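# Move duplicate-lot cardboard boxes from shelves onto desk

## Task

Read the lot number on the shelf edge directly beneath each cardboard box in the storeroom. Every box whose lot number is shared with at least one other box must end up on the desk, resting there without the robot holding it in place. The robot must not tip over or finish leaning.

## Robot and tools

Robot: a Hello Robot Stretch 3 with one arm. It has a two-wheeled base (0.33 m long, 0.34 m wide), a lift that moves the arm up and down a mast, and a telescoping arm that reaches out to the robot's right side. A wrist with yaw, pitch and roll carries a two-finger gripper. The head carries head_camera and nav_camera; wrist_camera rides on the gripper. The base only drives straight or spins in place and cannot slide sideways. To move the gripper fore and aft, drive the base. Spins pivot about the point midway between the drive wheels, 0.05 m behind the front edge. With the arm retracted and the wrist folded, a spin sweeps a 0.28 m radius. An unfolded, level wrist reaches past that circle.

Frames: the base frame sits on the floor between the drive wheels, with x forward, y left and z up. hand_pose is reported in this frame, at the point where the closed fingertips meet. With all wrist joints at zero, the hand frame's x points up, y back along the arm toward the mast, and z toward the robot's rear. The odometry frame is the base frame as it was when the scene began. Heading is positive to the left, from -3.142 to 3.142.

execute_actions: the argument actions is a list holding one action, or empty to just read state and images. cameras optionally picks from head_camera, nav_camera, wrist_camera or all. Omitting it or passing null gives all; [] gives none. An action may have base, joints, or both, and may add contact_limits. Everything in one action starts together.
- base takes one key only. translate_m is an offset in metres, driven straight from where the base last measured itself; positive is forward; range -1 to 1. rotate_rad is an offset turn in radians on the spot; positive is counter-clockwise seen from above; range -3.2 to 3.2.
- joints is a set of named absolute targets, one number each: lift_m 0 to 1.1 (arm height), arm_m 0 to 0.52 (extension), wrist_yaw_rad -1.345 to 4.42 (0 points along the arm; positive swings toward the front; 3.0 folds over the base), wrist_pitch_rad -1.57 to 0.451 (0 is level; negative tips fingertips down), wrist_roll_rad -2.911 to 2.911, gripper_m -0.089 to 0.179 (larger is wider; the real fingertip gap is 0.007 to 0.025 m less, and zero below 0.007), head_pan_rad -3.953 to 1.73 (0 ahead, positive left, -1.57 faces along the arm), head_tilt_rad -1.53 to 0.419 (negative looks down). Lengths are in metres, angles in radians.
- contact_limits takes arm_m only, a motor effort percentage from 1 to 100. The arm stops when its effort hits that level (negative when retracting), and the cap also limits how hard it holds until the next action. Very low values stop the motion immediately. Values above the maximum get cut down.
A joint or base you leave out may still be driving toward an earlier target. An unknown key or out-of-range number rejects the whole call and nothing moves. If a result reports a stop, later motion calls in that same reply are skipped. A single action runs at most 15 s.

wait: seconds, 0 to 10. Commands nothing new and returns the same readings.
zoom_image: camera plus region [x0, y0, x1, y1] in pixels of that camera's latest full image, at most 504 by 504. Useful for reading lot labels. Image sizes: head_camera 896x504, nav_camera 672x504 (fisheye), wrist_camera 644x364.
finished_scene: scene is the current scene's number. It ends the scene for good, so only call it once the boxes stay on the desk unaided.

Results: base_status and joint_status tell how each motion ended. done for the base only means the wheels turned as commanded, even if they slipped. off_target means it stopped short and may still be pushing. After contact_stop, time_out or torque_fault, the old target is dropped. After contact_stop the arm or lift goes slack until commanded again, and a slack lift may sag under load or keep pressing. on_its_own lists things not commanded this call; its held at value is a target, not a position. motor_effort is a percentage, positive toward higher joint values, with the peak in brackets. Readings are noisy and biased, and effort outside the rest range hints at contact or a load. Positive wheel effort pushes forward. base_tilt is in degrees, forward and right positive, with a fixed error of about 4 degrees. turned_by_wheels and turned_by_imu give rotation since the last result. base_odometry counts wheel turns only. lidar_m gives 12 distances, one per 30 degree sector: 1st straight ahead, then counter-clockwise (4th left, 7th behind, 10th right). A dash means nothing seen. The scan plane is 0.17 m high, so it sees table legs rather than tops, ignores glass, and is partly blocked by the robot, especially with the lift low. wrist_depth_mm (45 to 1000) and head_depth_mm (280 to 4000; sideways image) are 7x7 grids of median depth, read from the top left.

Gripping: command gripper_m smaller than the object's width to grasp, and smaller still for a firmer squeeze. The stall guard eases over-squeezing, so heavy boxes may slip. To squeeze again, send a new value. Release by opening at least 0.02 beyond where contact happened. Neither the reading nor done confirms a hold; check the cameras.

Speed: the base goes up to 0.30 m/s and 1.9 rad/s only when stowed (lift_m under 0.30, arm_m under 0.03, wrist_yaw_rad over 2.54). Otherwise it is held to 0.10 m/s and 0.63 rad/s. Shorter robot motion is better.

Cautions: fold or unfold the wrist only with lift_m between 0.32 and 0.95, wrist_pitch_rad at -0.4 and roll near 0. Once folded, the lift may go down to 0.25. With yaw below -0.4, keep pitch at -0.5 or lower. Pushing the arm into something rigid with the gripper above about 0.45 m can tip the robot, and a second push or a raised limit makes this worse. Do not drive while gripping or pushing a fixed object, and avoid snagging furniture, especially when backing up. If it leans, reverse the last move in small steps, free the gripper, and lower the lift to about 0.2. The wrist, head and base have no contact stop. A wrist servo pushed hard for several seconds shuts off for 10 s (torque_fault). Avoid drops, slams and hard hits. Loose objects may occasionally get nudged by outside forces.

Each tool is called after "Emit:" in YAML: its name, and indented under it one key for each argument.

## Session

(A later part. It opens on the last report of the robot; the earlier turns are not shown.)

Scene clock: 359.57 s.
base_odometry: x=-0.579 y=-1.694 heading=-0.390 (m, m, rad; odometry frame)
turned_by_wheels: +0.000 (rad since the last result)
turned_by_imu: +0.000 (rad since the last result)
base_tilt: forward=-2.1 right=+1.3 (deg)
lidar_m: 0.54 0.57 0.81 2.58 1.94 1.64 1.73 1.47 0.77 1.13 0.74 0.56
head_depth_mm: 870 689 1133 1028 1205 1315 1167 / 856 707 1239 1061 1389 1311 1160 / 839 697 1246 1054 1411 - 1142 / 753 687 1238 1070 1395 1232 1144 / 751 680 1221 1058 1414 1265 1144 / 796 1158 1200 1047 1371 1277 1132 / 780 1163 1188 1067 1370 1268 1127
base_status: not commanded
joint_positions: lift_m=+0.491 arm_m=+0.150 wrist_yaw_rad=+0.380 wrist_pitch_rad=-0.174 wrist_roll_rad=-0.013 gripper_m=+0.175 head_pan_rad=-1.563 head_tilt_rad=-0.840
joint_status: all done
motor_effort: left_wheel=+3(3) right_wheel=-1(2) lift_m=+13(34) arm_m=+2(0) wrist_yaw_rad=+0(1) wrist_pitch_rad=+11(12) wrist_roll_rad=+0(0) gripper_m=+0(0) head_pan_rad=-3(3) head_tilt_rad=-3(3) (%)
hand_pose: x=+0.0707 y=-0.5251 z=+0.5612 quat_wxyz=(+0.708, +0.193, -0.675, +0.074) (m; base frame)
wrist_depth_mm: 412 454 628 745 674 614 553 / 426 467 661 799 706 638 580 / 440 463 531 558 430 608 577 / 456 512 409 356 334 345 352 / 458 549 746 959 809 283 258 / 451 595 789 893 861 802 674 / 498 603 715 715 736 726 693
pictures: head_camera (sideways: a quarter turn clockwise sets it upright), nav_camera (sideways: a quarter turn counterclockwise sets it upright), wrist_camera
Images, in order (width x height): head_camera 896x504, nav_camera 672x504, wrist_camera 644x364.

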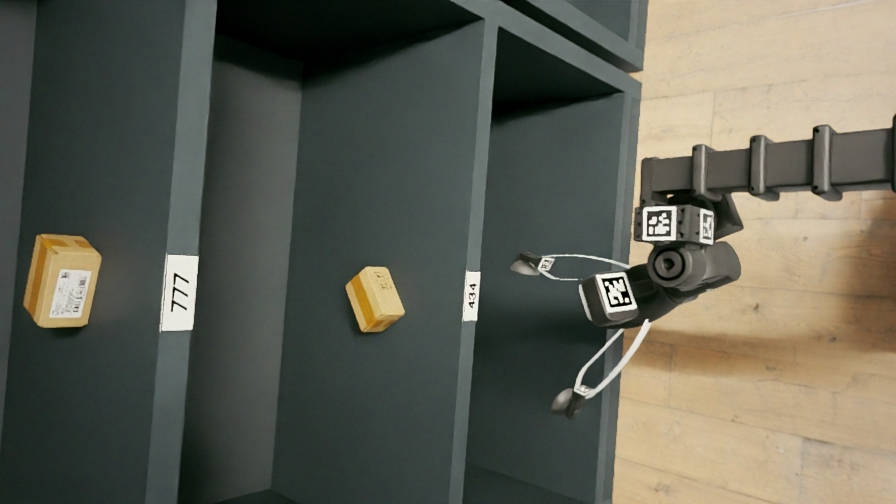

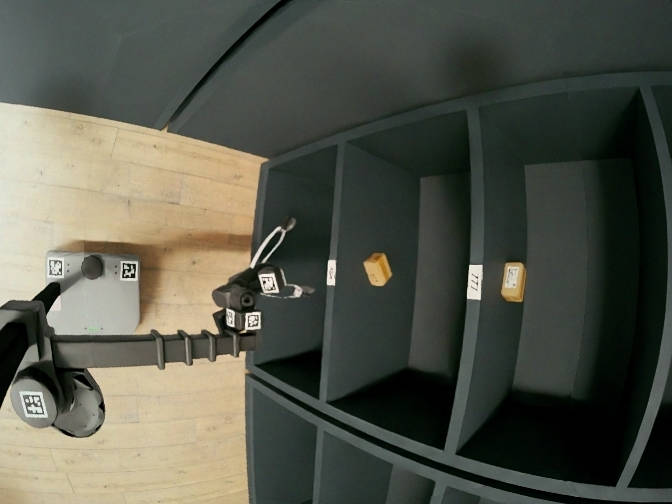

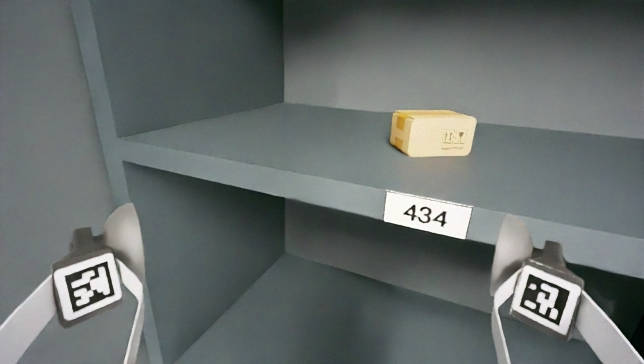

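Emit:
execute_actions:
  actions:
    - {"base":{"translate_m":-0.04},"joints":{"lift_m":0.56}}
  cameras: []

Emit:
execute_actions:
  actions:
    - {"joints":{"arm_m":0.36}}
  cameras: ["wrist_camera","head_camera"]

Scene clock: 372.37 s.
base_odometry: x=-0.616 y=-1.679 heading=-0.390 (m, m, rad; odometry frame)
turned_by_wheels: +0.000 (rad since the last result)
turned_by_imu: +0.000 (rad since the last result)
base_tilt: forward=-2.1 right=+1.6 (deg)
lidar_m: 0.58 0.61 0.87 3.63 2.32 1.61 1.69 1.43 0.75 1.12 0.79 0.60
head_depth_mm: 874 687 1007 995 1261 1317 1164 / 857 703 1238 1064 1356 1314 1156 / 841 697 1236 1053 1445 - 1149 / 823 686 1230 1065 1428 1248 1143 / 735 675 1220 1057 1415 1281 1139 / 797 1153 1205 1049 1380 1275 1131 / 781 1165 1188 1074 1378 1268 1125
base_status: done
joint_positions: lift_m=+0.559 arm_m=+0.150 wrist_yaw_rad=+0.380 wrist_pitch_rad=-0.174 wrist_roll_rad=-0.013 gripper_m=+0.175 head_pan_rad=-1.563 head_tilt_rad=-0.840
joint_status: all done
motor_effort: left_wheel=+3(5) right_wheel=-2(6) lift_m=+39(41) arm_m=+1(2) wrist_yaw_rad=+0(1) wrist_pitch_rad=+11(12) wrist_roll_rad=+0(0) gripper_m=+0(0) head_pan_rad=-3(3) head_tilt_rad=-3(3) (%)
hand_pose: x=+0.0707 y=-0.5252 z=+0.6300 quat_wxyz=(+0.708, +0.193, -0.675, +0.074) (m; base frame)
wrist_depth_mm: 430 497 683 757 672 603 548 / 449 515 713 790 699 632 572 / 469 532 699 797 736 663 604 / 489 497 505 512 458 550 564 / 491 595 438 381 372 400 388 / 487 633 856 959 335 304 297 / 546 659 780 817 834 797 485
pictures: none
No camera images: the call's "cameras" was empty. Leave "cameras" out to get every camera's image.

Scene clock: 375.17 s.
base_odometry: x=-0.616 y=-1.679 heading=-0.390 (m, m, rad; odometry frame)
turned_by_wheels: +0.000 (rad since the last result)
turned_by_imu: +0.000 (rad since the last result)
base_tilt: forward=-2.0 right=+1.3 (deg)
lidar_m: 0.58 0.61 0.87 3.62 2.33 1.61 1.70 1.43 0.75 1.13 0.79 0.60
head_depth_mm: 868 687 1008 995 1266 1317 1169 / 856 701 1237 1063 1355 1307 1171 / 841 697 1245 1078 1405 1302 1151 / 824 687 1241 - 1383 1289 1139 / 736 677 1219 1064 1380 1283 1134 / 797 1156 1205 1048 1372 1273 1135 / 783 1158 1191 1067 1375 1266 1129
base_status: not commanded
joint_positions: lift_m=+0.559 arm_m=+0.360 wrist_yaw_rad=+0.380 wrist_pitch_rad=-0.174 wrist_roll_rad=-0.013 gripper_m=+0.175 head_pan_rad=-1.563 head_tilt_rad=-0.840
joint_status: all done
motor_effort: left_wheel=+4(4) right_wheel=-1(2) lift_m=+40(39) arm_m=+2(2) wrist_yaw_rad=+0(0) wrist_pitch_rad=+11(11) wrist_roll_rad=+0(0) gripper_m=+0(1) head_pan_rad=-3(3) head_tilt_rad=-3(3) (%)
hand_pose: x=+0.0706 y=-0.7352 z=+0.6300 quat_wxyz=(+0.708, +0.193, -0.675, +0.074) (m; base frame)
wrist_depth_mm: 387 485 592 535 475 430 393 / 399 504 627 560 500 450 408 / 409 515 660 594 527 474 428 / 417 489 504 516 522 486 447 / 356 360 357 284 332 400 388 / - 272 278 269 275 284 296 / 223 224 227 229 232 234 229
pictures: head_camera (sideways: a quarter turn clockwise sets it upright), wrist_camera
Images, in order (width x height): head_camera 896x504, wrist_camera 644x364.

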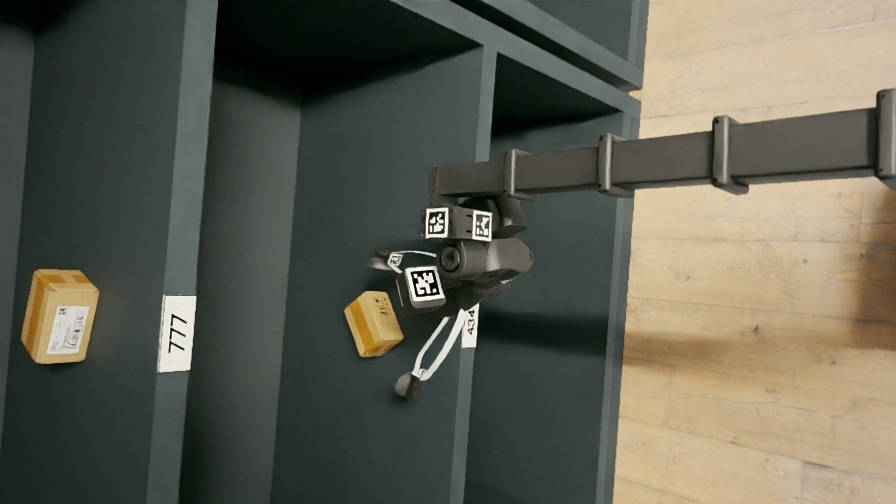

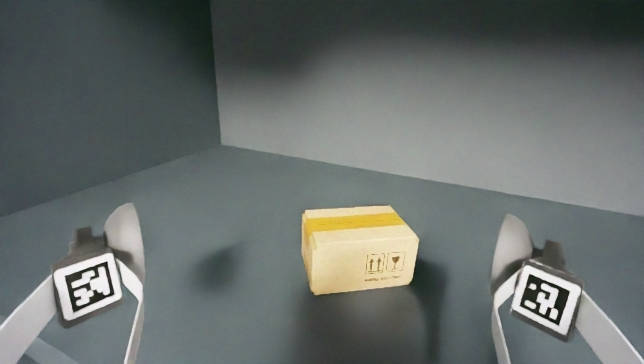

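Emit:
execute_actions:
  actions:
    - {"joints":{"arm_m":0.46,"wrist_yaw_rad":0.5,"lift_m":0.53}}
  cameras: ["wrist_camera"]

Scene clock: 385.07 s.
base_odometry: x=-0.616 y=-1.679 heading=-0.390 (m, m, rad; odometry frame)
turned_by_wheels: +0.000 (rad since the last result)
turned_by_imu: +0.000 (rad since the last result)
base_tilt: forward=-2.1 right=+1.4 (deg)
lidar_m: 0.58 0.61 0.87 3.61 2.32 1.61 1.70 1.43 0.75 1.12 0.79 0.60
head_depth_mm: 870 685 1006 993 1258 1319 1166 / 854 701 1236 1057 1355 1309 1179 / 840 696 1243 1053 1435 1307 1147 / 820 687 1235 1526 1392 1291 1142 / 736 674 1221 1055 1389 1284 1139 / 793 1160 1212 1049 1374 1273 1131 / 780 1163 1193 1067 1378 1263 1124
base_status: not commanded
joint_positions: lift_m=+0.531 arm_m=+0.460 wrist_yaw_rad=+0.499 wrist_pitch_rad=-0.174 wrist_roll_rad=-0.013 gripper_m=+0.175 head_pan_rad=-1.563 head_tilt_rad=-0.840
joint_status: all done
motor_effort: left_wheel=+4(3) right_wheel=-1(2) lift_m=+12(33) arm_m=+2(3) wrist_yaw_rad=+1(2) wrist_pitch_rad=+11(11) wrist_roll_rad=+0(0) gripper_m=+1(0) head_pan_rad=-3(3) head_tilt_rad=-3(3) (%)
hand_pose: x=+0.0973 y=-0.8227 z=+0.6014 quat_wxyz=(+0.703, +0.233, -0.662, +0.116) (m; base frame)
wrist_depth_mm: 355 433 525 464 403 353 317 / 365 447 557 491 422 369 327 / 376 462 577 520 444 384 340 / 376 415 423 435 434 390 352 / 306 305 301 210 299 336 326 / - 230 234 163 165 238 248 / 183 188 191 169 171 197 193
pictures: wrist_camera
Images, in order (width x height): wrist_camera 644x364.

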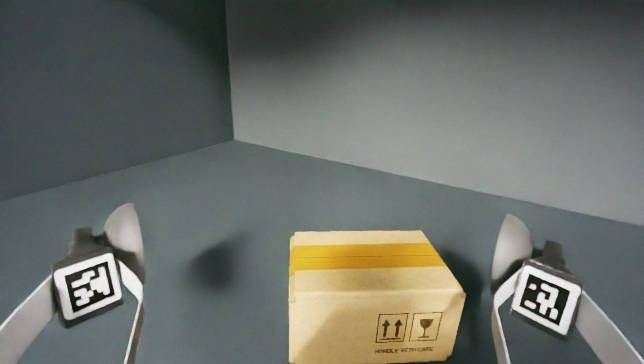

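Emit:
execute_actions:
  actions:
    - {"joints":{"arm_m":0.505,"lift_m":0.526}}
  cameras: ["wrist_camera"]

Emit:
execute_actions:
  actions:
    - {"joints":{"gripper_m":0.072}}
  cameras: ["wrist_camera"]

Emit:
execute_actions:
  actions:
    - {"joints":{"lift_m":0.565}}
  cameras: ["wrist_camera"]

Scene clock: 391.10 s.
base_odometry: x=-0.616 y=-1.679 heading=-0.390 (m, m, rad; odometry frame)
turned_by_wheels: +0.000 (rad since the last result)
turned_by_imu: +0.000 (rad since the last result)
base_tilt: forward=-2.2 right=+1.5 (deg)
lidar_m: 0.58 0.61 0.86 3.63 2.33 1.61 1.69 1.43 0.75 1.12 0.79 0.60
head_depth_mm: 869 687 1005 991 1266 1312 1166 / 856 703 1236 1063 1358 1306 1164 / 841 696 1243 1054 1408 1289 1154 / 825 685 1251 1513 1390 1291 1145 / 736 676 1234 1055 1393 1280 1139 / 795 1153 1212 1049 1372 1272 1132 / 781 1162 1193 1063 1378 1264 1128
base_status: not commanded
joint_positions: lift_m=+0.527 arm_m=+0.505 wrist_yaw_rad=+0.499 wrist_pitch_rad=-0.174 wrist_roll_rad=-0.013 gripper_m=+0.175 head_pan_rad=-1.563 head_tilt_rad=-0.840
joint_status: all done
motor_effort: left_wheel=+3(4) right_wheel=-1(2) lift_m=+12(13) arm_m=+2(4) wrist_yaw_rad=+0(1) wrist_pitch_rad=+11(11) wrist_roll_rad=+0(0) gripper_m=+1(0) head_pan_rad=-3(3) head_tilt_rad=-3(3) (%)
hand_pose: x=+0.0973 y=-0.8677 z=+0.5974 quat_wxyz=(+0.703, +0.233, -0.662, +0.116) (m; base frame)
wrist_depth_mm: 354 428 490 419 358 316 282 / 365 444 516 440 376 328 293 / 377 460 539 462 394 345 304 / 366 403 414 424 400 358 315 / 299 298 295 299 305 327 314 / - 224 209 155 172 231 242 / 179 184 135 127 128 192 188
pictures: wrist_camera
Images, in order (width x height): wrist_camera 644x364.

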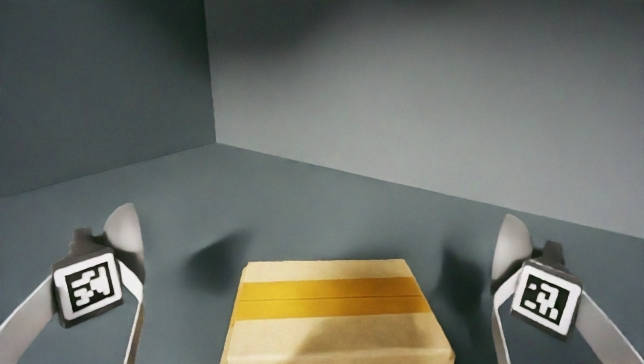

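Scene clock: 392.73 s.
base_odometry: x=-0.616 y=-1.679 heading=-0.390 (m, m, rad; odometry frame)
turned_by_wheels: +0.000 (rad since the last result)
turned_by_imu: +0.000 (rad since the last result)
base_tilt: forward=-2.0 right=+1.3 (deg)
lidar_m: 0.58 0.61 0.87 3.62 2.33 1.61 1.70 1.44 0.75 1.13 0.79 0.60
head_depth_mm: 869 685 1007 991 1260 1318 1166 / 853 701 1235 1059 1359 1309 1167 / 839 695 1244 1051 1416 1284 1150 / 823 686 1253 1524 1396 1299 1143 / 736 676 1256 1044 1388 1287 1139 / 795 1156 1205 1048 1379 1277 1126 / 780 1160 1188 1065 1375 1265 1123
base_status: not commanded
joint_positions: lift_m=+0.527 arm_m=+0.505 wrist_yaw_rad=+0.499 wrist_pitch_rad=-0.162 wrist_roll_rad=-0.013 gripper_m=+0.072 head_pan_rad=-1.563 head_tilt_rad=-0.840
joint_status: all done
motor_effort: left_wheel=+3(2) right_wheel=-1(1) lift_m=+12(13) arm_m=+2(1) wrist_yaw_rad=+1(0) wrist_pitch_rad=+6(11) wrist_roll_rad=+0(0) gripper_m=-7(98) head_pan_rad=-3(3) head_tilt_rad=-4(3) (%)
hand_pose: x=+0.0978 y=-0.8683 z=+0.6003 quat_wxyz=(+0.702, +0.229, -0.664, +0.120) (m; base frame)
wrist_depth_mm: 353 434 490 418 359 317 284 / 362 446 519 442 377 331 292 / 374 461 547 463 395 346 305 / 376 419 431 441 408 359 314 / 293 297 313 308 334 319 312 / 228 235 159 160 161 245 248 / 186 188 138 130 136 197 199
pictures: wrist_camera
Images, in order (width x height): wrist_camera 644x364.

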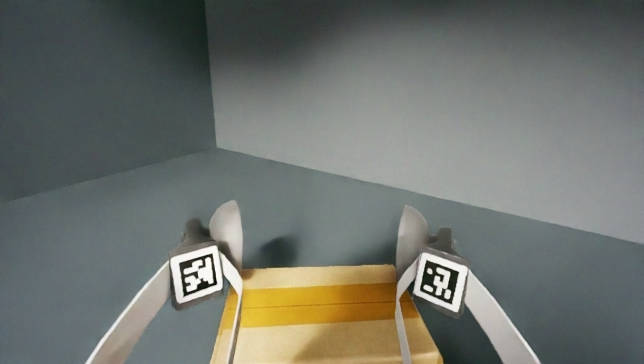

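Scene clock: 393.90 s.
base_odometry: x=-0.616 y=-1.679 heading=-0.390 (m, m, rad; odometry frame)
turned_by_wheels: +0.000 (rad since the last result)
turned_by_imu: +0.000 (rad since the last result)
base_tilt: forward=-2.0 right=+1.3 (deg)
lidar_m: 0.58 0.61 0.87 3.63 2.33 1.61 1.70 1.43 0.75 1.12 0.79 0.60
head_depth_mm: 870 687 1008 997 1256 1315 1168 / 855 702 1234 1061 1359 1315 1179 / 841 697 1254 1056 1398 1296 1148 / 824 686 1259 1043 1400 1290 1151 / 735 677 1255 1055 1388 1282 1139 / 797 1156 1203 1052 1379 1276 1130 / 783 1159 1190 1061 1380 1270 1129
base_status: not commanded
joint_positions: lift_m=+0.564 arm_m=+0.505 wrist_yaw_rad=+0.499 wrist_pitch_rad=-0.167 wrist_roll_rad=-0.013 gripper_m=+0.072 head_pan_rad=-1.563 head_tilt_rad=-0.840
joint_status: all done
motor_effort: left_wheel=+2(3) right_wheel=-1(1) lift_m=+39(41) arm_m=+1(2) wrist_yaw_rad=+0(1) wrist_pitch_rad=+8(8) wrist_roll_rad=+1(0) gripper_m=+1(7) head_pan_rad=-3(3) head_tilt_rad=-3(3) (%)
hand_pose: x=+0.0977 y=-0.8680 z=+0.6368 quat_wxyz=(+0.702, +0.231, -0.663, +0.118) (m; base frame)
wrist_depth_mm: 354 429 494 415 361 317 284 / 364 446 520 441 379 330 296 / 374 461 549 468 394 342 304 / 383 459 535 477 414 359 315 / 362 366 394 376 406 366 327 / 280 284 277 293 277 302 305 / 230 232 225 175 232 243 246
pictures: wrist_camera
Images, in order (width x height): wrist_camera 644x364.

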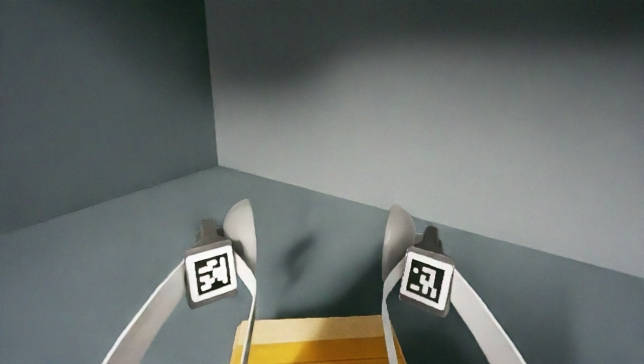

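Emit:
execute_actions:
  actions:
    - {"joints":{"gripper_m":0.175,"arm_m":0.497}}
  cameras: []

Emit:
execute_actions:
  actions:
    - {"joints":{"lift_m":0.508}}
  cameras: ["wrist_camera"]

Scene clock: 399.87 s.
base_odometry: x=-0.616 y=-1.679 heading=-0.390 (m, m, rad; odometry frame)
turned_by_wheels: +0.000 (rad since the last result)
turned_by_imu: +0.000 (rad since the last result)
base_tilt: forward=-2.2 right=+1.4 (deg)
lidar_m: 0.58 0.61 0.87 3.63 2.33 1.61 1.70 1.43 0.74 1.12 0.79 0.60
head_depth_mm: 867 685 1006 997 1259 1316 1164 / 858 701 1244 1063 1359 1311 1177 / 841 696 1241 1048 1394 1297 1146 / 821 685 1257 1040 1391 1287 1144 / 735 674 1257 1052 1391 1284 1136 / 796 1162 1205 1048 1381 1275 1126 / 783 1159 1193 1065 1378 1269 1124
base_status: not commanded
joint_positions: lift_m=+0.564 arm_m=+0.497 wrist_yaw_rad=+0.499 wrist_pitch_rad=-0.167 wrist_roll_rad=-0.013 gripper_m=+0.175 head_pan_rad=-1.563 head_tilt_rad=-0.840
joint_status: all done
motor_effort: left_wheel=+2(2) right_wheel=-1(2) lift_m=+40(40) arm_m=-4(1) wrist_yaw_rad=+1(0) wrist_pitch_rad=+8(8) wrist_roll_rad=+0(0) gripper_m=+1(100) head_pan_rad=-3(3) head_tilt_rad=-3(3) (%)
hand_pose: x=+0.0977 y=-0.8606 z=+0.6368 quat_wxyz=(+0.702, +0.231, -0.663, +0.118) (m; base frame)
wrist_depth_mm: 353 430 500 427 371 322 287 / 364 445 523 447 385 336 299 / 375 459 559 476 402 351 310 / 386 458 529 489 423 365 321 / 358 377 371 382 387 368 334 / - 283 290 293 296 293 306 / 221 232 225 175 231 242 237
pictures: none
No camera images: the call's "cameras" was empty. Leave "cameras" out to get every camera's image.

Scene clock: 401.23 s.
base_odometry: x=-0.616 y=-1.679 heading=-0.390 (m, m, rad; odometry frame)
turned_by_wheels: +0.000 (rad since the last result)
turned_by_imu: +0.000 (rad since the last result)
base_tilt: forward=-2.1 right=+1.5 (deg)
lidar_m: 0.58 0.61 0.87 3.62 2.33 1.61 1.69 1.43 0.75 1.12 0.79 0.60
head_depth_mm: 872 686 1009 995 1259 1318 1167 / 858 703 1243 1066 1350 1308 1160 / 841 695 1245 1063 1408 - 1148 / 823 687 1249 1514 1400 1293 1144 / 737 674 1222 1033 1391 1285 1137 / 795 1162 1207 1052 1380 1276 1130 / 780 1166 1197 1065 1381 1266 1126
base_status: not commanded
joint_positions: lift_m=+0.509 arm_m=+0.497 wrist_yaw_rad=+0.499 wrist_pitch_rad=-0.167 wrist_roll_rad=-0.013 gripper_m=+0.175 head_pan_rad=-1.563 head_tilt_rad=-0.840
joint_status: all done
motor_effort: left_wheel=+3(3) right_wheel=-1(2) lift_m=+12(35) arm_m=-3(3) wrist_yaw_rad=+0(0) wrist_pitch_rad=+8(8) wrist_roll_rad=+1(0) gripper_m=+0(1) head_pan_rad=-3(3) head_tilt_rad=-3(3) (%)
hand_pose: x=+0.0976 y=-0.8606 z=+0.5810 quat_wxyz=(+0.702, +0.231, -0.663, +0.118) (m; base frame)
wrist_depth_mm: 352 430 496 424 367 324 289 / 363 446 524 449 383 337 297 / 374 463 543 475 402 348 310 / 354 362 371 380 387 356 321 / 262 266 261 168 272 295 284 / - 200 141 130 137 207 217 / 160 164 124 123 129 171 167
pictures: wrist_camera
Images, in order (width x height): wrist_camera 644x364.

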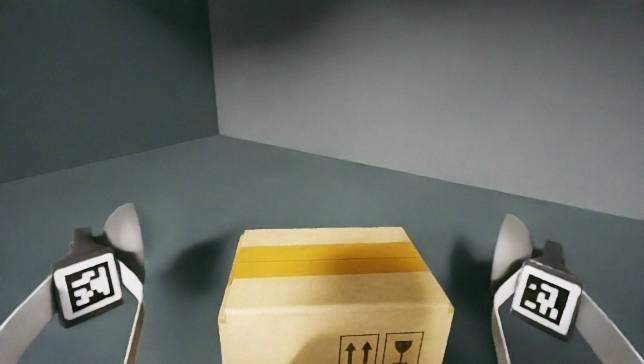

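Emit:
execute_actions:
  actions:
    - {"joints":{"arm_m":0.48,"lift_m":0.503}}
  cameras: []

Emit:
execute_actions:
  actions:
    - {"joints":{"gripper_m":0.07}}
  cameras: ["wrist_camera"]

Emit:
execute_actions:
  actions:
    - {"joints":{"lift_m":0.545}}
  cameras: ["wrist_camera"]

Scene clock: 406.67 s.
base_odometry: x=-0.616 y=-1.679 heading=-0.390 (m, m, rad; odometry frame)
turned_by_wheels: +0.000 (rad since the last result)
turned_by_imu: +0.000 (rad since the last result)
base_tilt: forward=-2.1 right=+1.3 (deg)
lidar_m: 0.58 0.61 0.87 3.64 2.33 1.61 1.69 1.43 0.75 1.13 0.79 0.60
head_depth_mm: 869 688 1005 997 1261 1319 1166 / 856 702 1238 1062 1355 1308 1155 / 839 696 1248 1069 1422 - 1149 / 825 687 1239 1530 1390 1294 1141 / 737 675 1217 1050 1386 1278 1133 / 796 1154 1211 1043 1381 1279 1136 / 782 1165 1191 1064 1378 1266 1127
base_status: not commanded
joint_positions: lift_m=+0.504 arm_m=+0.480 wrist_yaw_rad=+0.499 wrist_pitch_rad=-0.167 wrist_roll_rad=-0.013 gripper_m=+0.175 head_pan_rad=-1.563 head_tilt_rad=-0.840
joint_status: all done
motor_effort: left_wheel=+3(4) right_wheel=-2(2) lift_m=+13(13) arm_m=-3(7) wrist_yaw_rad=+0(0) wrist_pitch_rad=+8(8) wrist_roll_rad=+1(1) gripper_m=+0(0) head_pan_rad=-3(3) head_tilt_rad=-3(3) (%)
hand_pose: x=+0.0976 y=-0.8436 z=+0.5760 quat_wxyz=(+0.702, +0.231, -0.663, +0.118) (m; base frame)
wrist_depth_mm: 354 431 511 440 384 336 300 / 364 446 536 470 401 349 312 / 379 458 540 490 422 365 323 / 341 347 354 366 375 361 335 / 252 256 250 158 171 282 274 / - 192 187 134 137 199 208 / 154 157 153 143 149 165 161
pictures: none
No camera images: the call's "cameras" was empty. Leave "cameras" out to get every camera's image.

Scene clock: 408.20 s.
base_odometry: x=-0.616 y=-1.679 heading=-0.390 (m, m, rad; odometry frame)
turned_by_wheels: +0.000 (rad since the last result)
turned_by_imu: +0.000 (rad since the last result)
base_tilt: forward=-2.0 right=+1.1 (deg)
lidar_m: 0.58 0.61 0.87 3.62 2.32 1.61 1.69 1.43 0.75 1.13 0.79 0.60
head_depth_mm: 870 687 1007 994 1263 1318 1168 / 853 700 1233 1060 1362 1312 1159 / 838 697 1248 1067 1417 - 1151 / 822 685 1238 1517 1397 1295 1147 / 736 676 1219 1049 1380 1282 1140 / 795 1157 1204 1048 1378 1282 1131 / 781 1161 1192 1066 1378 1276 1122
base_status: not commanded
joint_positions: lift_m=+0.504 arm_m=+0.480 wrist_yaw_rad=+0.499 wrist_pitch_rad=-0.167 wrist_roll_rad=-0.013 gripper_m=+0.071 head_pan_rad=-1.563 head_tilt_rad=-0.840
joint_status: all done
motor_effort: left_wheel=+3(2) right_wheel=-1(2) lift_m=+12(12) arm_m=-4(3) wrist_yaw_rad=+1(0) wrist_pitch_rad=+8(8) wrist_roll_rad=+0(1) gripper_m=-16(100) head_pan_rad=-3(3) head_tilt_rad=-3(3) (%)
hand_pose: x=+0.0976 y=-0.8436 z=+0.5760 quat_wxyz=(+0.702, +0.231, -0.663, +0.118) (m; base frame)
wrist_depth_mm: 354 431 508 443 382 338 302 / 362 441 537 466 402 350 312 / 374 457 540 489 419 363 322 / 343 349 359 366 378 360 333 / 245 249 159 158 175 268 272 / 191 193 137 137 138 210 207 / 160 158 148 148 152 165 167
pictures: wrist_camera
Images, in order (width x height): wrist_camera 644x364.

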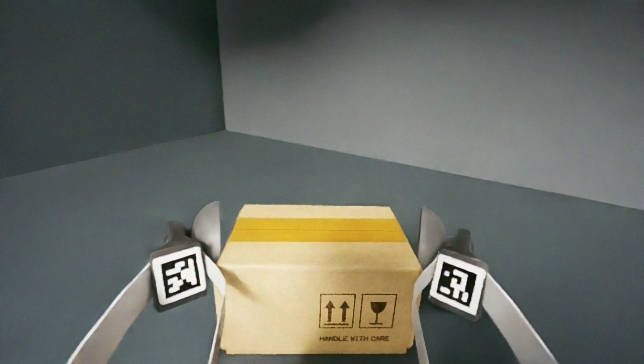

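Scene clock: 409.40 s.
base_odometry: x=-0.616 y=-1.679 heading=-0.390 (m, m, rad; odometry frame)
turned_by_wheels: +0.000 (rad since the last result)
turned_by_imu: +0.000 (rad since the last result)
base_tilt: forward=-1.9 right=+1.4 (deg)
lidar_m: 0.58 0.61 0.87 3.62 2.33 1.61 1.69 1.43 0.75 1.13 0.79 0.60
head_depth_mm: 869 686 1005 995 1266 1315 1164 / 854 702 1233 1060 1349 1310 1156 / 839 698 1240 1055 1405 1306 1146 / 821 686 1248 1526 1393 1286 1149 / 736 673 1247 1055 1382 1283 1139 / 796 1155 1208 1044 1375 1276 1127 / 783 1162 1193 1061 1387 1264 1124
base_status: not commanded
joint_positions: lift_m=+0.544 arm_m=+0.480 wrist_yaw_rad=+0.499 wrist_pitch_rad=-0.175 wrist_roll_rad=-0.013 gripper_m=+0.071 head_pan_rad=-1.563 head_tilt_rad=-0.840
joint_status: all done
motor_effort: left_wheel=+3(4) right_wheel=-1(1) lift_m=+40(42) arm_m=-3(3) wrist_yaw_rad=+1(0) wrist_pitch_rad=+12(12) wrist_roll_rad=+0(0) gripper_m=-15(15) head_pan_rad=-3(3) head_tilt_rad=-3(3) (%)
hand_pose: x=+0.0974 y=-0.8431 z=+0.6146 quat_wxyz=(+0.703, +0.234, -0.662, +0.115) (m; base frame)
wrist_depth_mm: 354 429 512 444 382 336 301 / 364 446 538 467 400 351 314 / 373 463 568 496 421 366 323 / 380 443 458 472 432 383 337 / 316 320 163 160 180 348 332 / 247 249 136 137 139 271 268 / 203 204 147 146 197 214 216
pictures: wrist_camera
Images, in order (width x height): wrist_camera 644x364.

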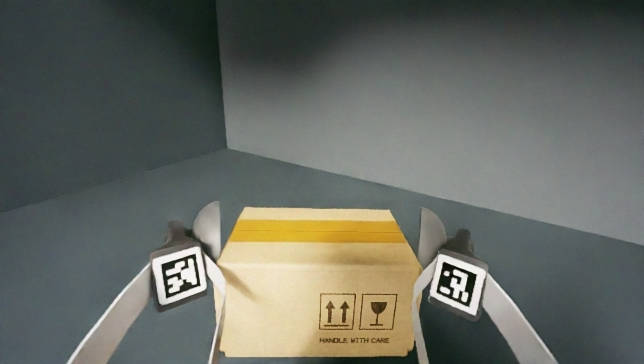

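Emit:
execute_actions:
  actions:
    - {"joints":{"arm_m":0.0}}
  cameras: []

Emit:
execute_actions:
  actions:
    - {"base":{"rotate_rad":-1.36},"joints":{"lift_m":0.78,"wrist_yaw_rad":0.0,"head_tilt_rad":-0.6}}
  cameras: ["nav_camera"]

Scene clock: 428.97 s.
base_odometry: x=-0.616 y=-1.679 heading=-0.390 (m, m, rad; odometry frame)
turned_by_wheels: +0.000 (rad since the last result)
turned_by_imu: -0.001 (rad since the last result)
base_tilt: forward=-2.1 right=+1.6 (deg)
lidar_m: 0.58 0.61 0.87 3.62 2.33 1.61 1.69 1.43 0.75 1.13 0.79 0.60
head_depth_mm: 870 686 1009 996 1259 1315 1161 / 855 703 1235 1060 1360 1313 1182 / 841 696 1241 1049 1407 1297 - / 825 687 1237 1068 1394 1294 - / 735 678 1213 1060 1398 1304 1116 / 797 1157 1198 1047 1371 1232 1130 / 784 1170 1194 1063 1383 1271 1129
base_status: not commanded
joint_positions: lift_m=+0.544 arm_m=+0.003 wrist_yaw_rad=+0.500 wrist_pitch_rad=-0.177 wrist_roll_rad=-0.013 gripper_m=+0.071 head_pan_rad=-1.563 head_tilt_rad=-0.840
joint_status: all done
joint sent to its limit — the command would take arm_m past its lower limit, so that joint was sent only as far as its limit.
motor_effort: left_wheel=+3(3) right_wheel=-2(1) lift_m=+39(40) arm_m=-4(7) wrist_yaw_rad=+0(0) wrist_pitch_rad=+13(13) wrist_roll_rad=+0(0) gripper_m=-15(15) head_pan_rad=-3(3) head_tilt_rad=-3(3) (%)
hand_pose: x=+0.0975 y=-0.3655 z=+0.6143 quat_wxyz=(+0.703, +0.234, -0.662, +0.115) (m; base frame)
wrist_depth_mm: 427 520 611 837 832 739 655 / 440 535 647 903 871 762 676 / 450 557 665 801 853 771 703 / 466 573 709 588 502 503 515 / 481 584 163 160 180 630 380 / 494 578 137 137 138 877 791 / 501 676 147 146 741 803 796
pictures: none
No camera images: the call's "cameras" was empty. Leave "cameras" out to get every camera's image.

Scene clock: 432.07 s.
base_odometry: x=-0.616 y=-1.679 heading=-1.750 (m, m, rad; odometry frame)
turned_by_wheels: -1.360 (rad since the last result)
turned_by_imu: -1.356 (rad since the last result)
base_tilt: forward=-2.2 right=+1.2 (deg)
lidar_m: 1.06 0.68 0.58 0.58 0.67 1.14 2.59 1.61 1.70 1.43 0.78 0.75
head_depth_mm: 1395 1525 1689 1912 1839 1497 1296 / 1419 1565 1734 1966 1824 1484 1292 / 1462 1604 1794 2032 1812 1443 1284 / 1496 1648 1850 2048 1805 532 - / 1543 1706 1932 2112 1767 1384 1234 / 1583 1758 1949 2085 1765 1440 1234 / 1197 1282 1473 1657 1659 1437 1227
base_status: done
joint_positions: lift_m=+0.779 arm_m=+0.003 wrist_yaw_rad=+0.001 wrist_pitch_rad=-0.177 wrist_roll_rad=-0.013 gripper_m=+0.071 head_pan_rad=-1.563 head_tilt_rad=-0.606
joint_status: all done
motor_effort: left_wheel=+3(11) right_wheel=-2(5) lift_m=+40(41) arm_m=-3(3) wrist_yaw_rad=+0(2) wrist_pitch_rad=+13(13) wrist_roll_rad=+0(0) gripper_m=-14(15) head_pan_rad=-3(4) head_tilt_rad=+2(14) (%)
hand_pose: x=-0.0212 y=-0.3958 z=+0.8492 quat_wxyz=(+0.709, +0.063, -0.699, -0.062) (m; base frame)
wrist_depth_mm: 740 - - - - - - / - - - - - - - / - - - - - - - / - - - - - - - / 759 - 162 160 180 - - / - - 137 137 138 - - / - - 146 146 - - -
pictures: nav_camera (sideways: a quarter turn counterclockwise sets it upright)
Images, in order (width x height): nav_camera 672x504.

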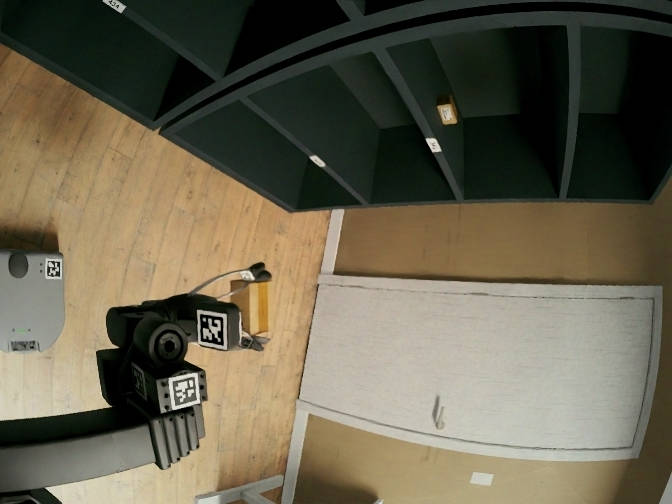

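Emit:
execute_actions:
  actions:
    - {"base":{"translate_m":-1.0},"joints":{"arm_m":0.2}}
  cameras: ["nav_camera","head_camera"]

Scene clock: 447.17 s.
base_odometry: x=-0.439 y=-0.695 heading=-1.750 (m, m, rad; odometry frame)
turned_by_wheels: +0.000 (rad since the last result)
turned_by_imu: -0.003 (rad since the last result)
base_tilt: forward=-2.1 right=+1.4 (deg)
lidar_m: 1.70 0.97 0.83 0.83 0.95 1.63 2.65 1.00 1.01 1.47 1.66 1.65
head_depth_mm: 1199 1319 1400 1046 882 1536 - / 1225 1350 1427 1036 864 - 1259 / 1258 1385 1516 1099 - 1369 1255 / 1279 1422 1587 1748 - 1394 1243 / 1295 1445 1609 1809 1750 1457 1245 / 1324 1454 1658 1896 1766 1454 1229 / 1352 1509 1707 1978 1747 1447 1225
base_status: done
joint_positions: lift_m=+0.779 arm_m=+0.200 wrist_yaw_rad=+0.000 wrist_pitch_rad=-0.177 wrist_roll_rad=-0.013 gripper_m=+0.071 head_pan_rad=-1.563 head_tilt_rad=-0.606
joint_status: all done
motor_effort: left_wheel=+3(5) right_wheel=-2(5) lift_m=+40(40) arm_m=+1(2) wrist_yaw_rad=+0(1) wrist_pitch_rad=+13(13) wrist_roll_rad=+0(1) gripper_m=-15(15) head_pan_rad=-3(3) head_tilt_rad=+2(2) (%)
hand_pose: x=-0.0214 y=-0.5927 z=+0.8492 quat_wxyz=(+0.709, +0.063, -0.699, -0.062) (m; base frame)
wrist_depth_mm: - - - 995 939 880 835 / - - - - 988 916 868 / - - - - - 957 908 / - - - - 688 591 607 / - - 163 160 180 447 455 / - - 136 137 139 350 347 / - - 147 146 278 276 279
pictures: head_camera (sideways: a quarter turn clockwise sets it upright), nav_camera (sideways: a quarter turn counterclockwise sets it upright)
Images, in order (width x height): head_camera 896x504, nav_camera 672x504.

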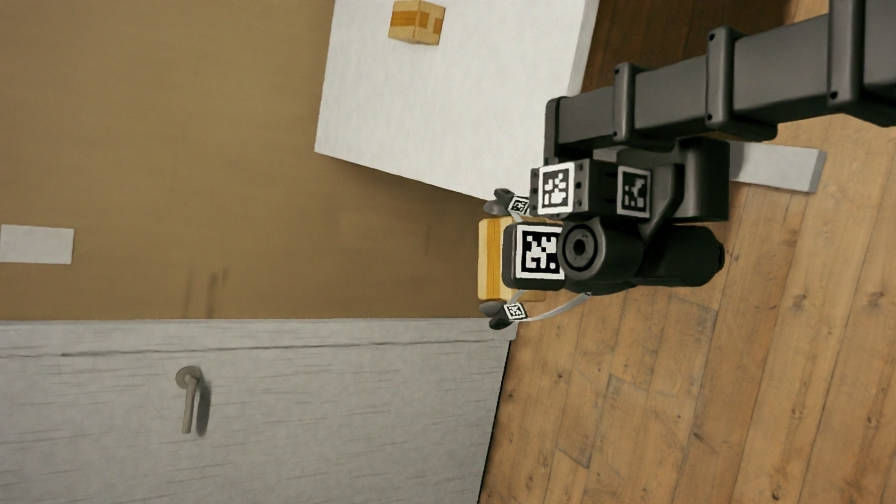

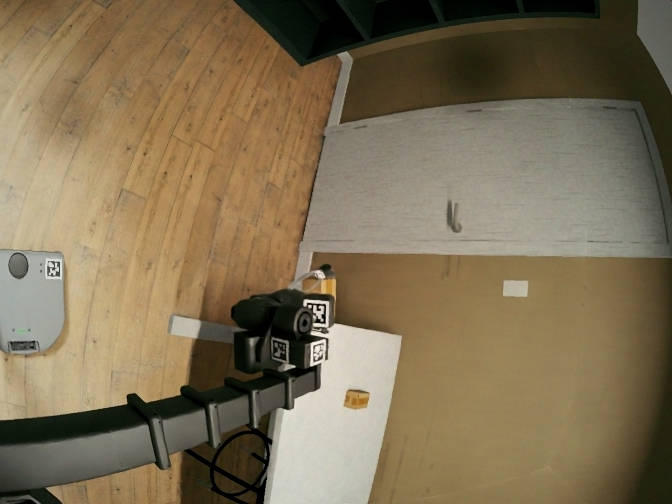

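Emit:
execute_actions:
  actions:
    - {"base":{"translate_m":-0.22},"joints":{"arm_m":0.36,"head_tilt_rad":-0.75}}
  cameras: ["wrist_camera","head_camera"]

Scene clock: 458.07 s.
base_odometry: x=-0.399 y=-0.478 heading=-1.749 (m, m, rad; odometry frame)
turned_by_wheels: +0.000 (rad since the last result)
turned_by_imu: -0.001 (rad since the last result)
base_tilt: forward=-2.2 right=+1.5 (deg)
lidar_m: 1.82 1.03 0.88 0.88 1.02 2.44 2.44 1.43 0.84 0.96 1.60 1.86
head_depth_mm: 1173 1316 1114 871 1547 - - / 1202 1321 1110 895 - - 1169 / 1231 1353 1179 826 1588 1363 1184 / 1260 1386 1163 897 1513 1349 1184 / 1290 1458 1620 895 1576 1344 1173 / 1322 1501 1726 1849 1555 1331 1166 / 1323 1525 1792 1894 1566 1328 1160
base_status: done
joint_positions: lift_m=+0.779 arm_m=+0.360 wrist_yaw_rad=+0.000 wrist_pitch_rad=-0.177 wrist_roll_rad=-0.013 gripper_m=+0.071 head_pan_rad=-1.563 head_tilt_rad=-0.741
joint_status: all done
motor_effort: left_wheel=+4(5) right_wheel=-1(5) lift_m=+41(39) arm_m=+2(6) wrist_yaw_rad=+0(0) wrist_pitch_rad=+13(13) wrist_roll_rad=+1(0) gripper_m=-15(15) head_pan_rad=-3(3) head_tilt_rad=-3(12) (%)
hand_pose: x=-0.0214 y=-0.7527 z=+0.8492 quat_wxyz=(+0.709, +0.063, -0.699, -0.062) (m; base frame)
wrist_depth_mm: 945 886 844 794 737 699 649 / - 940 883 836 782 734 692 / - - 966 873 829 764 711 / - - - 609 617 632 653 / - - 163 160 180 421 451 / - - 137 137 138 348 342 / - - 146 146 253 274 279
pictures: head_camera (sideways: a quarter turn clockwise sets it upright), wrist_camera
Images, in order (width x height): head_camera 896x504, wrist_camera 644x364.

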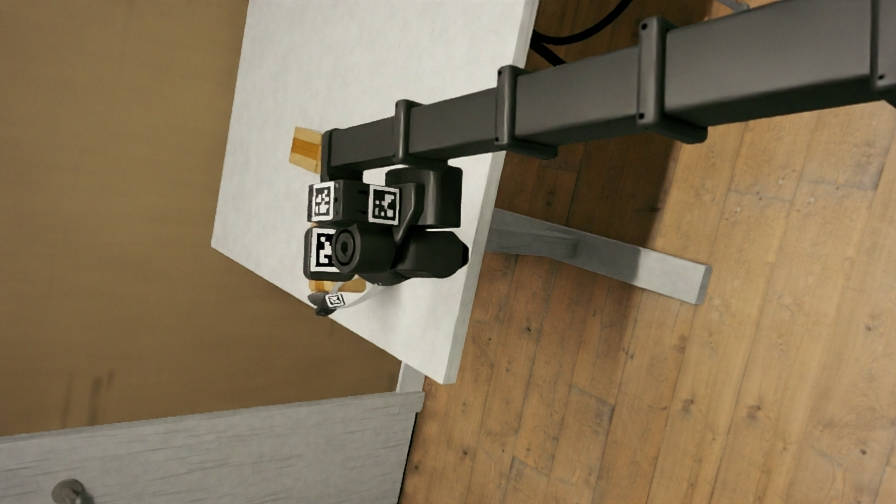

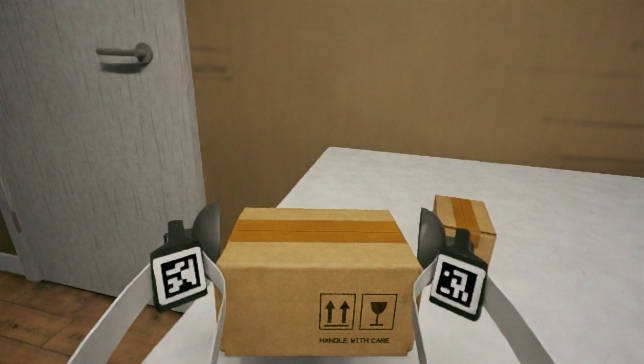

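Emit:
execute_actions:
  actions:
    - {"base":{"translate_m":-0.12},"joints":{"arm_m":0.32,"lift_m":0.725}}
  cameras: ["wrist_camera","head_camera"]

Scene clock: 468.17 s.
base_odometry: x=-0.378 y=-0.360 heading=-1.749 (m, m, rad; odometry frame)
turned_by_wheels: +0.000 (rad since the last result)
turned_by_imu: +0.000 (rad since the last result)
base_tilt: forward=-2.0 right=+1.2 (deg)
lidar_m: 1.87 1.07 0.91 0.91 1.05 2.33 2.32 1.02 0.76 0.96 1.59 1.98
head_depth_mm: 1154 1288 1116 872 1539 1381 1220 / 1171 1304 1103 878 1360 - - / 1204 1338 1089 - 1595 1360 1183 / 1227 1348 1034 - 1556 1354 1174 / 1267 1399 1067 865 1504 1325 1169 / 1293 1475 1597 888 1566 1342 1165 / 1322 1498 1752 1776 1556 1331 1156
base_status: done
joint_positions: lift_m=+0.726 arm_m=+0.320 wrist_yaw_rad=+0.000 wrist_pitch_rad=-0.177 wrist_roll_rad=-0.013 gripper_m=+0.071 head_pan_rad=-1.563 head_tilt_rad=-0.741
joint_status: all done
motor_effort: left_wheel=+4(5) right_wheel=-1(5) lift_m=+14(35) arm_m=-4(4) wrist_yaw_rad=+1(1) wrist_pitch_rad=+13(13) wrist_roll_rad=+0(0) gripper_m=-15(15) head_pan_rad=-3(3) head_tilt_rad=-3(3) (%)
hand_pose: x=-0.0214 y=-0.7133 z=+0.7955 quat_wxyz=(+0.709, +0.063, -0.699, -0.062) (m; base frame)
wrist_depth_mm: 971 905 846 797 745 701 665 / - 951 921 849 790 737 692 / - - 940 763 792 759 724 / - - 442 391 436 478 492 / - 311 163 160 180 336 340 / 239 241 137 137 138 264 260 / 197 197 147 146 191 207 210
pictures: head_camera (sideways: a quarter turn clockwise sets it upright), wrist_camera
Images, in order (width x height): head_camera 896x504, wrist_camera 644x364.

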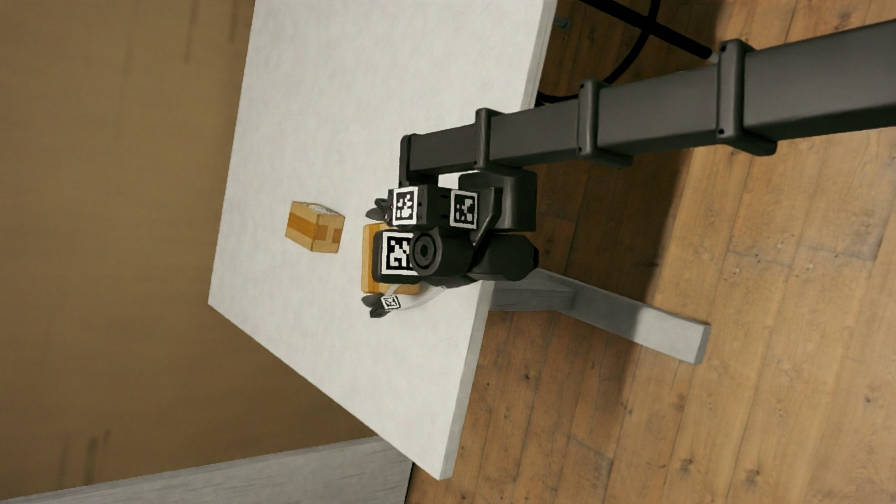

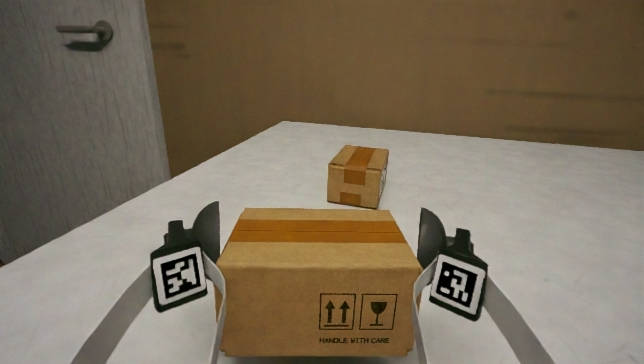

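Emit:
execute_actions:
  actions:
    - {"joints":{"arm_m":0.35,"lift_m":0.694}}
  cameras: ["wrist_camera"]

Emit:
execute_actions:
  actions:
    - {"joints":{"gripper_m":0.15}}
  cameras: []

Emit:
execute_actions:
  actions:
    - {"joints":{"arm_m":0.1,"lift_m":0.72}}
  cameras: ["nav_camera","head_camera"]

Scene clock: 475.33 s.
base_odometry: x=-0.378 y=-0.360 heading=-1.749 (m, m, rad; odometry frame)
turned_by_wheels: +0.000 (rad since the last result)
turned_by_imu: +0.000 (rad since the last result)
base_tilt: forward=-2.2 right=+1.3 (deg)
lidar_m: 1.88 1.07 0.91 0.91 1.05 2.32 2.32 1.02 0.76 0.96 1.58 1.98
head_depth_mm: 1151 1281 1115 867 1548 1349 1208 / 1178 1304 1104 865 1498 - - / 1205 1326 1086 - 1575 1357 1182 / 1239 1340 1029 - 1556 1350 1177 / 1263 1396 1068 865 1494 1326 1167 / 1299 1469 1601 884 1567 1334 1160 / 1326 1498 1749 1770 1556 1327 1160
base_status: not commanded
joint_positions: lift_m=+0.695 arm_m=+0.350 wrist_yaw_rad=+0.000 wrist_pitch_rad=-0.177 wrist_roll_rad=-0.013 gripper_m=+0.071 head_pan_rad=-1.563 head_tilt_rad=-0.741
joint_status: all done
motor_effort: left_wheel=+4(3) right_wheel=-2(2) lift_m=+13(13) arm_m=+2(1) wrist_yaw_rad=+0(1) wrist_pitch_rad=+13(13) wrist_roll_rad=+0(0) gripper_m=-15(15) head_pan_rad=-3(3) head_tilt_rad=-3(3) (%)
hand_pose: x=-0.0214 y=-0.7427 z=+0.7645 quat_wxyz=(+0.709, +0.063, -0.699, -0.062) (m; base frame)
wrist_depth_mm: 923 868 817 765 728 681 645 / - 921 872 800 762 716 670 / - 986 870 620 652 675 683 / - 353 358 338 349 388 396 / 248 252 162 159 179 270 277 / 194 196 137 137 138 213 211 / 159 161 147 146 154 168 170
pictures: wrist_camera
Images, in order (width x height): wrist_camera 644x364.

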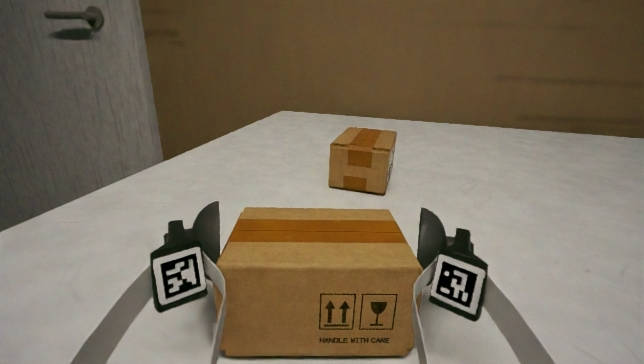

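Scene clock: 476.63 s.
base_odometry: x=-0.378 y=-0.360 heading=-1.749 (m, m, rad; odometry frame)
turned_by_wheels: +0.000 (rad since the last result)
turned_by_imu: +0.000 (rad since the last result)
base_tilt: forward=-2.3 right=+1.3 (deg)
lidar_m: 1.88 1.07 0.91 0.91 1.05 2.32 2.32 1.02 0.76 0.96 1.59 1.98
head_depth_mm: 1147 1285 1115 872 1537 1355 1215 / 1178 1319 1104 866 1496 - - / 1202 1328 1090 - 1576 1361 1187 / 1223 1341 1028 - 1554 1350 1182 / 1261 1401 1064 867 1505 1331 1173 / 1292 1472 1591 883 1572 1334 1161 / 1318 1502 1746 1775 1553 1332 1154
base_status: not commanded
joint_positions: lift_m=+0.695 arm_m=+0.350 wrist_yaw_rad=+0.000 wrist_pitch_rad=-0.175 wrist_roll_rad=-0.013 gripper_m=+0.150 head_pan_rad=-1.563 head_tilt_rad=-0.741
joint_status: all done
motor_effort: left_wheel=+3(3) right_wheel=-2(1) lift_m=+13(13) arm_m=+2(2) wrist_yaw_rad=+0(0) wrist_pitch_rad=+12(13) wrist_roll_rad=+1(0) gripper_m=+0(98) head_pan_rad=-3(3) head_tilt_rad=-3(3) (%)
hand_pose: x=-0.0214 y=-0.7428 z=+0.7649 quat_wxyz=(+0.709, +0.063, -0.699, -0.062) (m; base frame)
wrist_depth_mm: 933 877 824 774 725 679 641 / 999 938 870 795 758 711 666 / - 979 906 626 650 689 692 / - 354 359 339 351 391 398 / 249 266 228 164 251 288 277 / 202 - 139 139 144 - 212 / 154 161 152 149 156 164 172
pictures: none
No camera images: the call's "cameras" was empty. Leave "cameras" out to get every camera's image.

Scene clock: 479.70 s.
base_odometry: x=-0.378 y=-0.360 heading=-1.749 (m, m, rad; odometry frame)
turned_by_wheels: +0.000 (rad since the last result)
turned_by_imu: +0.000 (rad since the last result)
base_tilt: forward=-2.0 right=+1.2 (deg)
lidar_m: 1.88 1.07 0.91 0.91 1.04 2.33 2.32 1.02 0.76 0.96 1.59 1.98
head_depth_mm: 1150 1288 1121 868 1544 1347 1209 / 1174 1311 1102 863 1532 - - / 1199 1336 1087 858 1603 - 1151 / 1230 1343 1037 848 1688 - 1157 / 1265 1392 1064 869 1494 1327 1172 / 1295 1471 1601 887 1560 1334 1167 / 1319 1496 1739 1774 1547 1324 1160
base_status: not commanded
joint_positions: lift_m=+0.719 arm_m=+0.100 wrist_yaw_rad=+0.000 wrist_pitch_rad=-0.174 wrist_roll_rad=-0.013 gripper_m=+0.150 head_pan_rad=-1.563 head_tilt_rad=-0.741
joint_status: all done
motor_effort: left_wheel=+4(4) right_wheel=-2(2) lift_m=+39(40) arm_m=-4(1) wrist_yaw_rad=+1(1) wrist_pitch_rad=+11(12) wrist_roll_rad=+0(0) gripper_m=+1(0) head_pan_rad=-3(3) head_tilt_rad=-3(3) (%)
hand_pose: x=-0.0214 y=-0.4935 z=+0.7899 quat_wxyz=(+0.709, +0.062, -0.699, -0.061) (m; base frame)
wrist_depth_mm: - - - - 949 893 852 / - - - - - 943 883 / - - - 662 804 835 887 / - 425 431 390 455 466 483 / - 341 325 313 320 345 333 / - - - - 285 - 253 / - - - - - - 454
pictures: head_camera (sideways: a quarter turn clockwise sets it upright), nav_camera (sideways: a quarter turn counterclockwise sets it upright)
Images, in order (width x height): head_camera 896x504, nav_camera 672x504.

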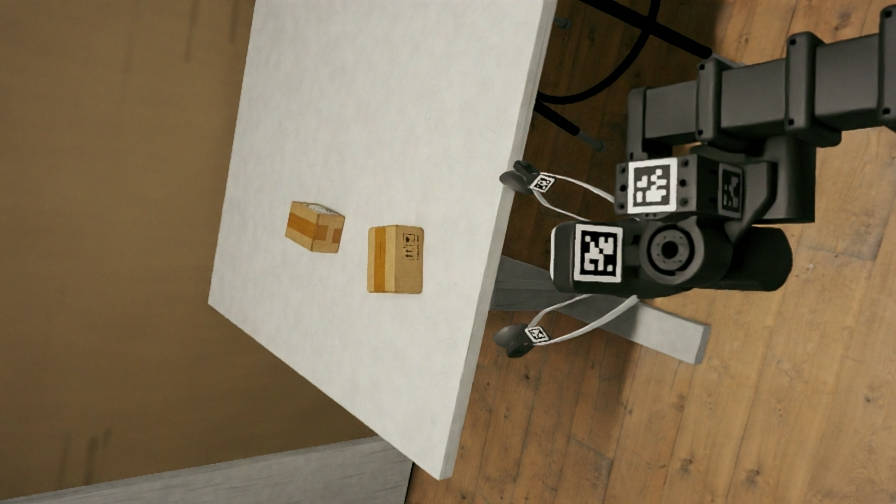

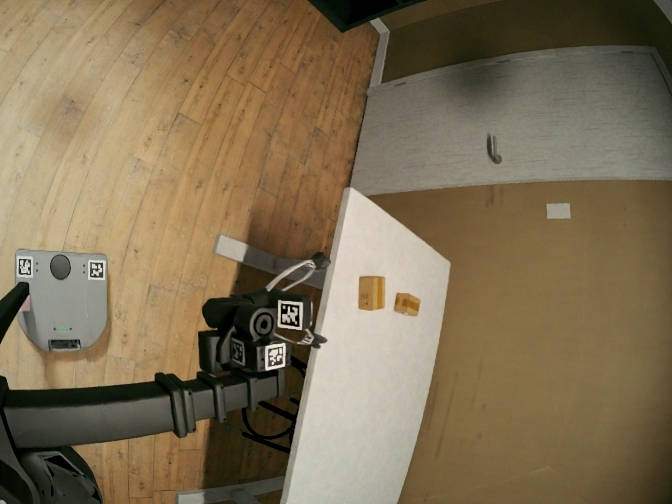

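Check the third box quickly.

Emit:
execute_actions:
  actions:
    - {"joints":{"head_pan_rad":-2.4,"head_tilt_rad":-0.5}}
  cameras: ["nav_camera"]

Scene clock: 488.60 s.
base_odometry: x=-0.378 y=-0.360 heading=-1.749 (m, m, rad; odometry frame)
turned_by_wheels: +0.000 (rad since the last result)
turned_by_imu: +0.000 (rad since the last result)
base_tilt: forward=-2.1 right=+1.5 (deg)
lidar_m: 1.88 1.07 0.91 0.91 1.04 2.32 2.32 1.02 0.76 0.96 1.58 1.98
head_depth_mm: 1775 1997 2285 1312 2068 1622 1339 / 1643 1838 2053 1224 1944 1563 1330 / 1526 1685 1786 1160 1690 1599 1326 / 1424 1568 1688 1186 994 1589 1317 / 1350 1468 1565 1182 914 1515 1307 / 1267 1366 1491 1171 871 1511 1277 / 1195 1292 1407 1152 861 1438 1357
base_status: not commanded
joint_positions: lift_m=+0.719 arm_m=+0.100 wrist_yaw_rad=+0.000 wrist_pitch_rad=-0.174 wrist_roll_rad=-0.013 gripper_m=+0.150 head_pan_rad=-2.393 head_tilt_rad=-0.508
joint_status: all done
motor_effort: left_wheel=+3(3) right_wheel=-1(2) lift_m=+39(39) arm_m=-4(4) wrist_yaw_rad=+0(0) wrist_pitch_rad=+11(11) wrist_roll_rad=+0(0) gripper_m=+1(0) head_pan_rad=-3(39) head_tilt_rad=+3(14) (%)
hand_pose: x=-0.0214 y=-0.4935 z=+0.7899 quat_wxyz=(+0.709, +0.062, -0.699, -0.061) (m; base frame)
wrist_depth_mm: - - - - 944 890 854 / - - - - 985 937 883 / - - - 662 799 840 891 / - 425 432 389 456 470 481 / - 343 325 314 319 344 331 / - - - - 285 - 254 / - - - - - - 451
pictures: nav_camera (sideways: a quarter turn counterclockwise sets it upright)
Images, in order (width x height): nav_camera 672x504.

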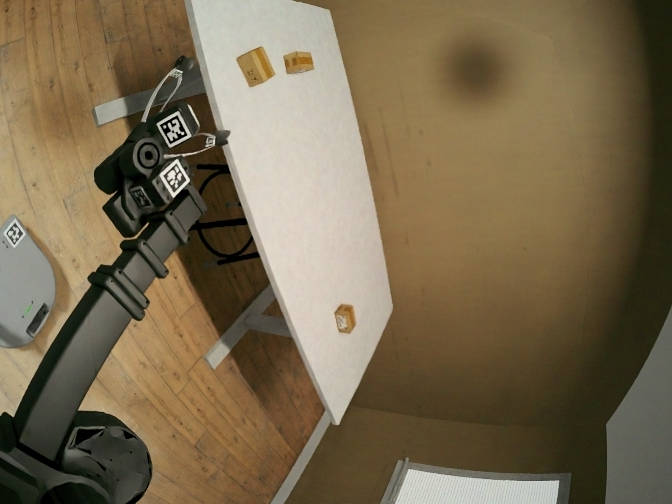

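Emit:
finished_scene:
  scene: 2

The scene is finished: the task was done.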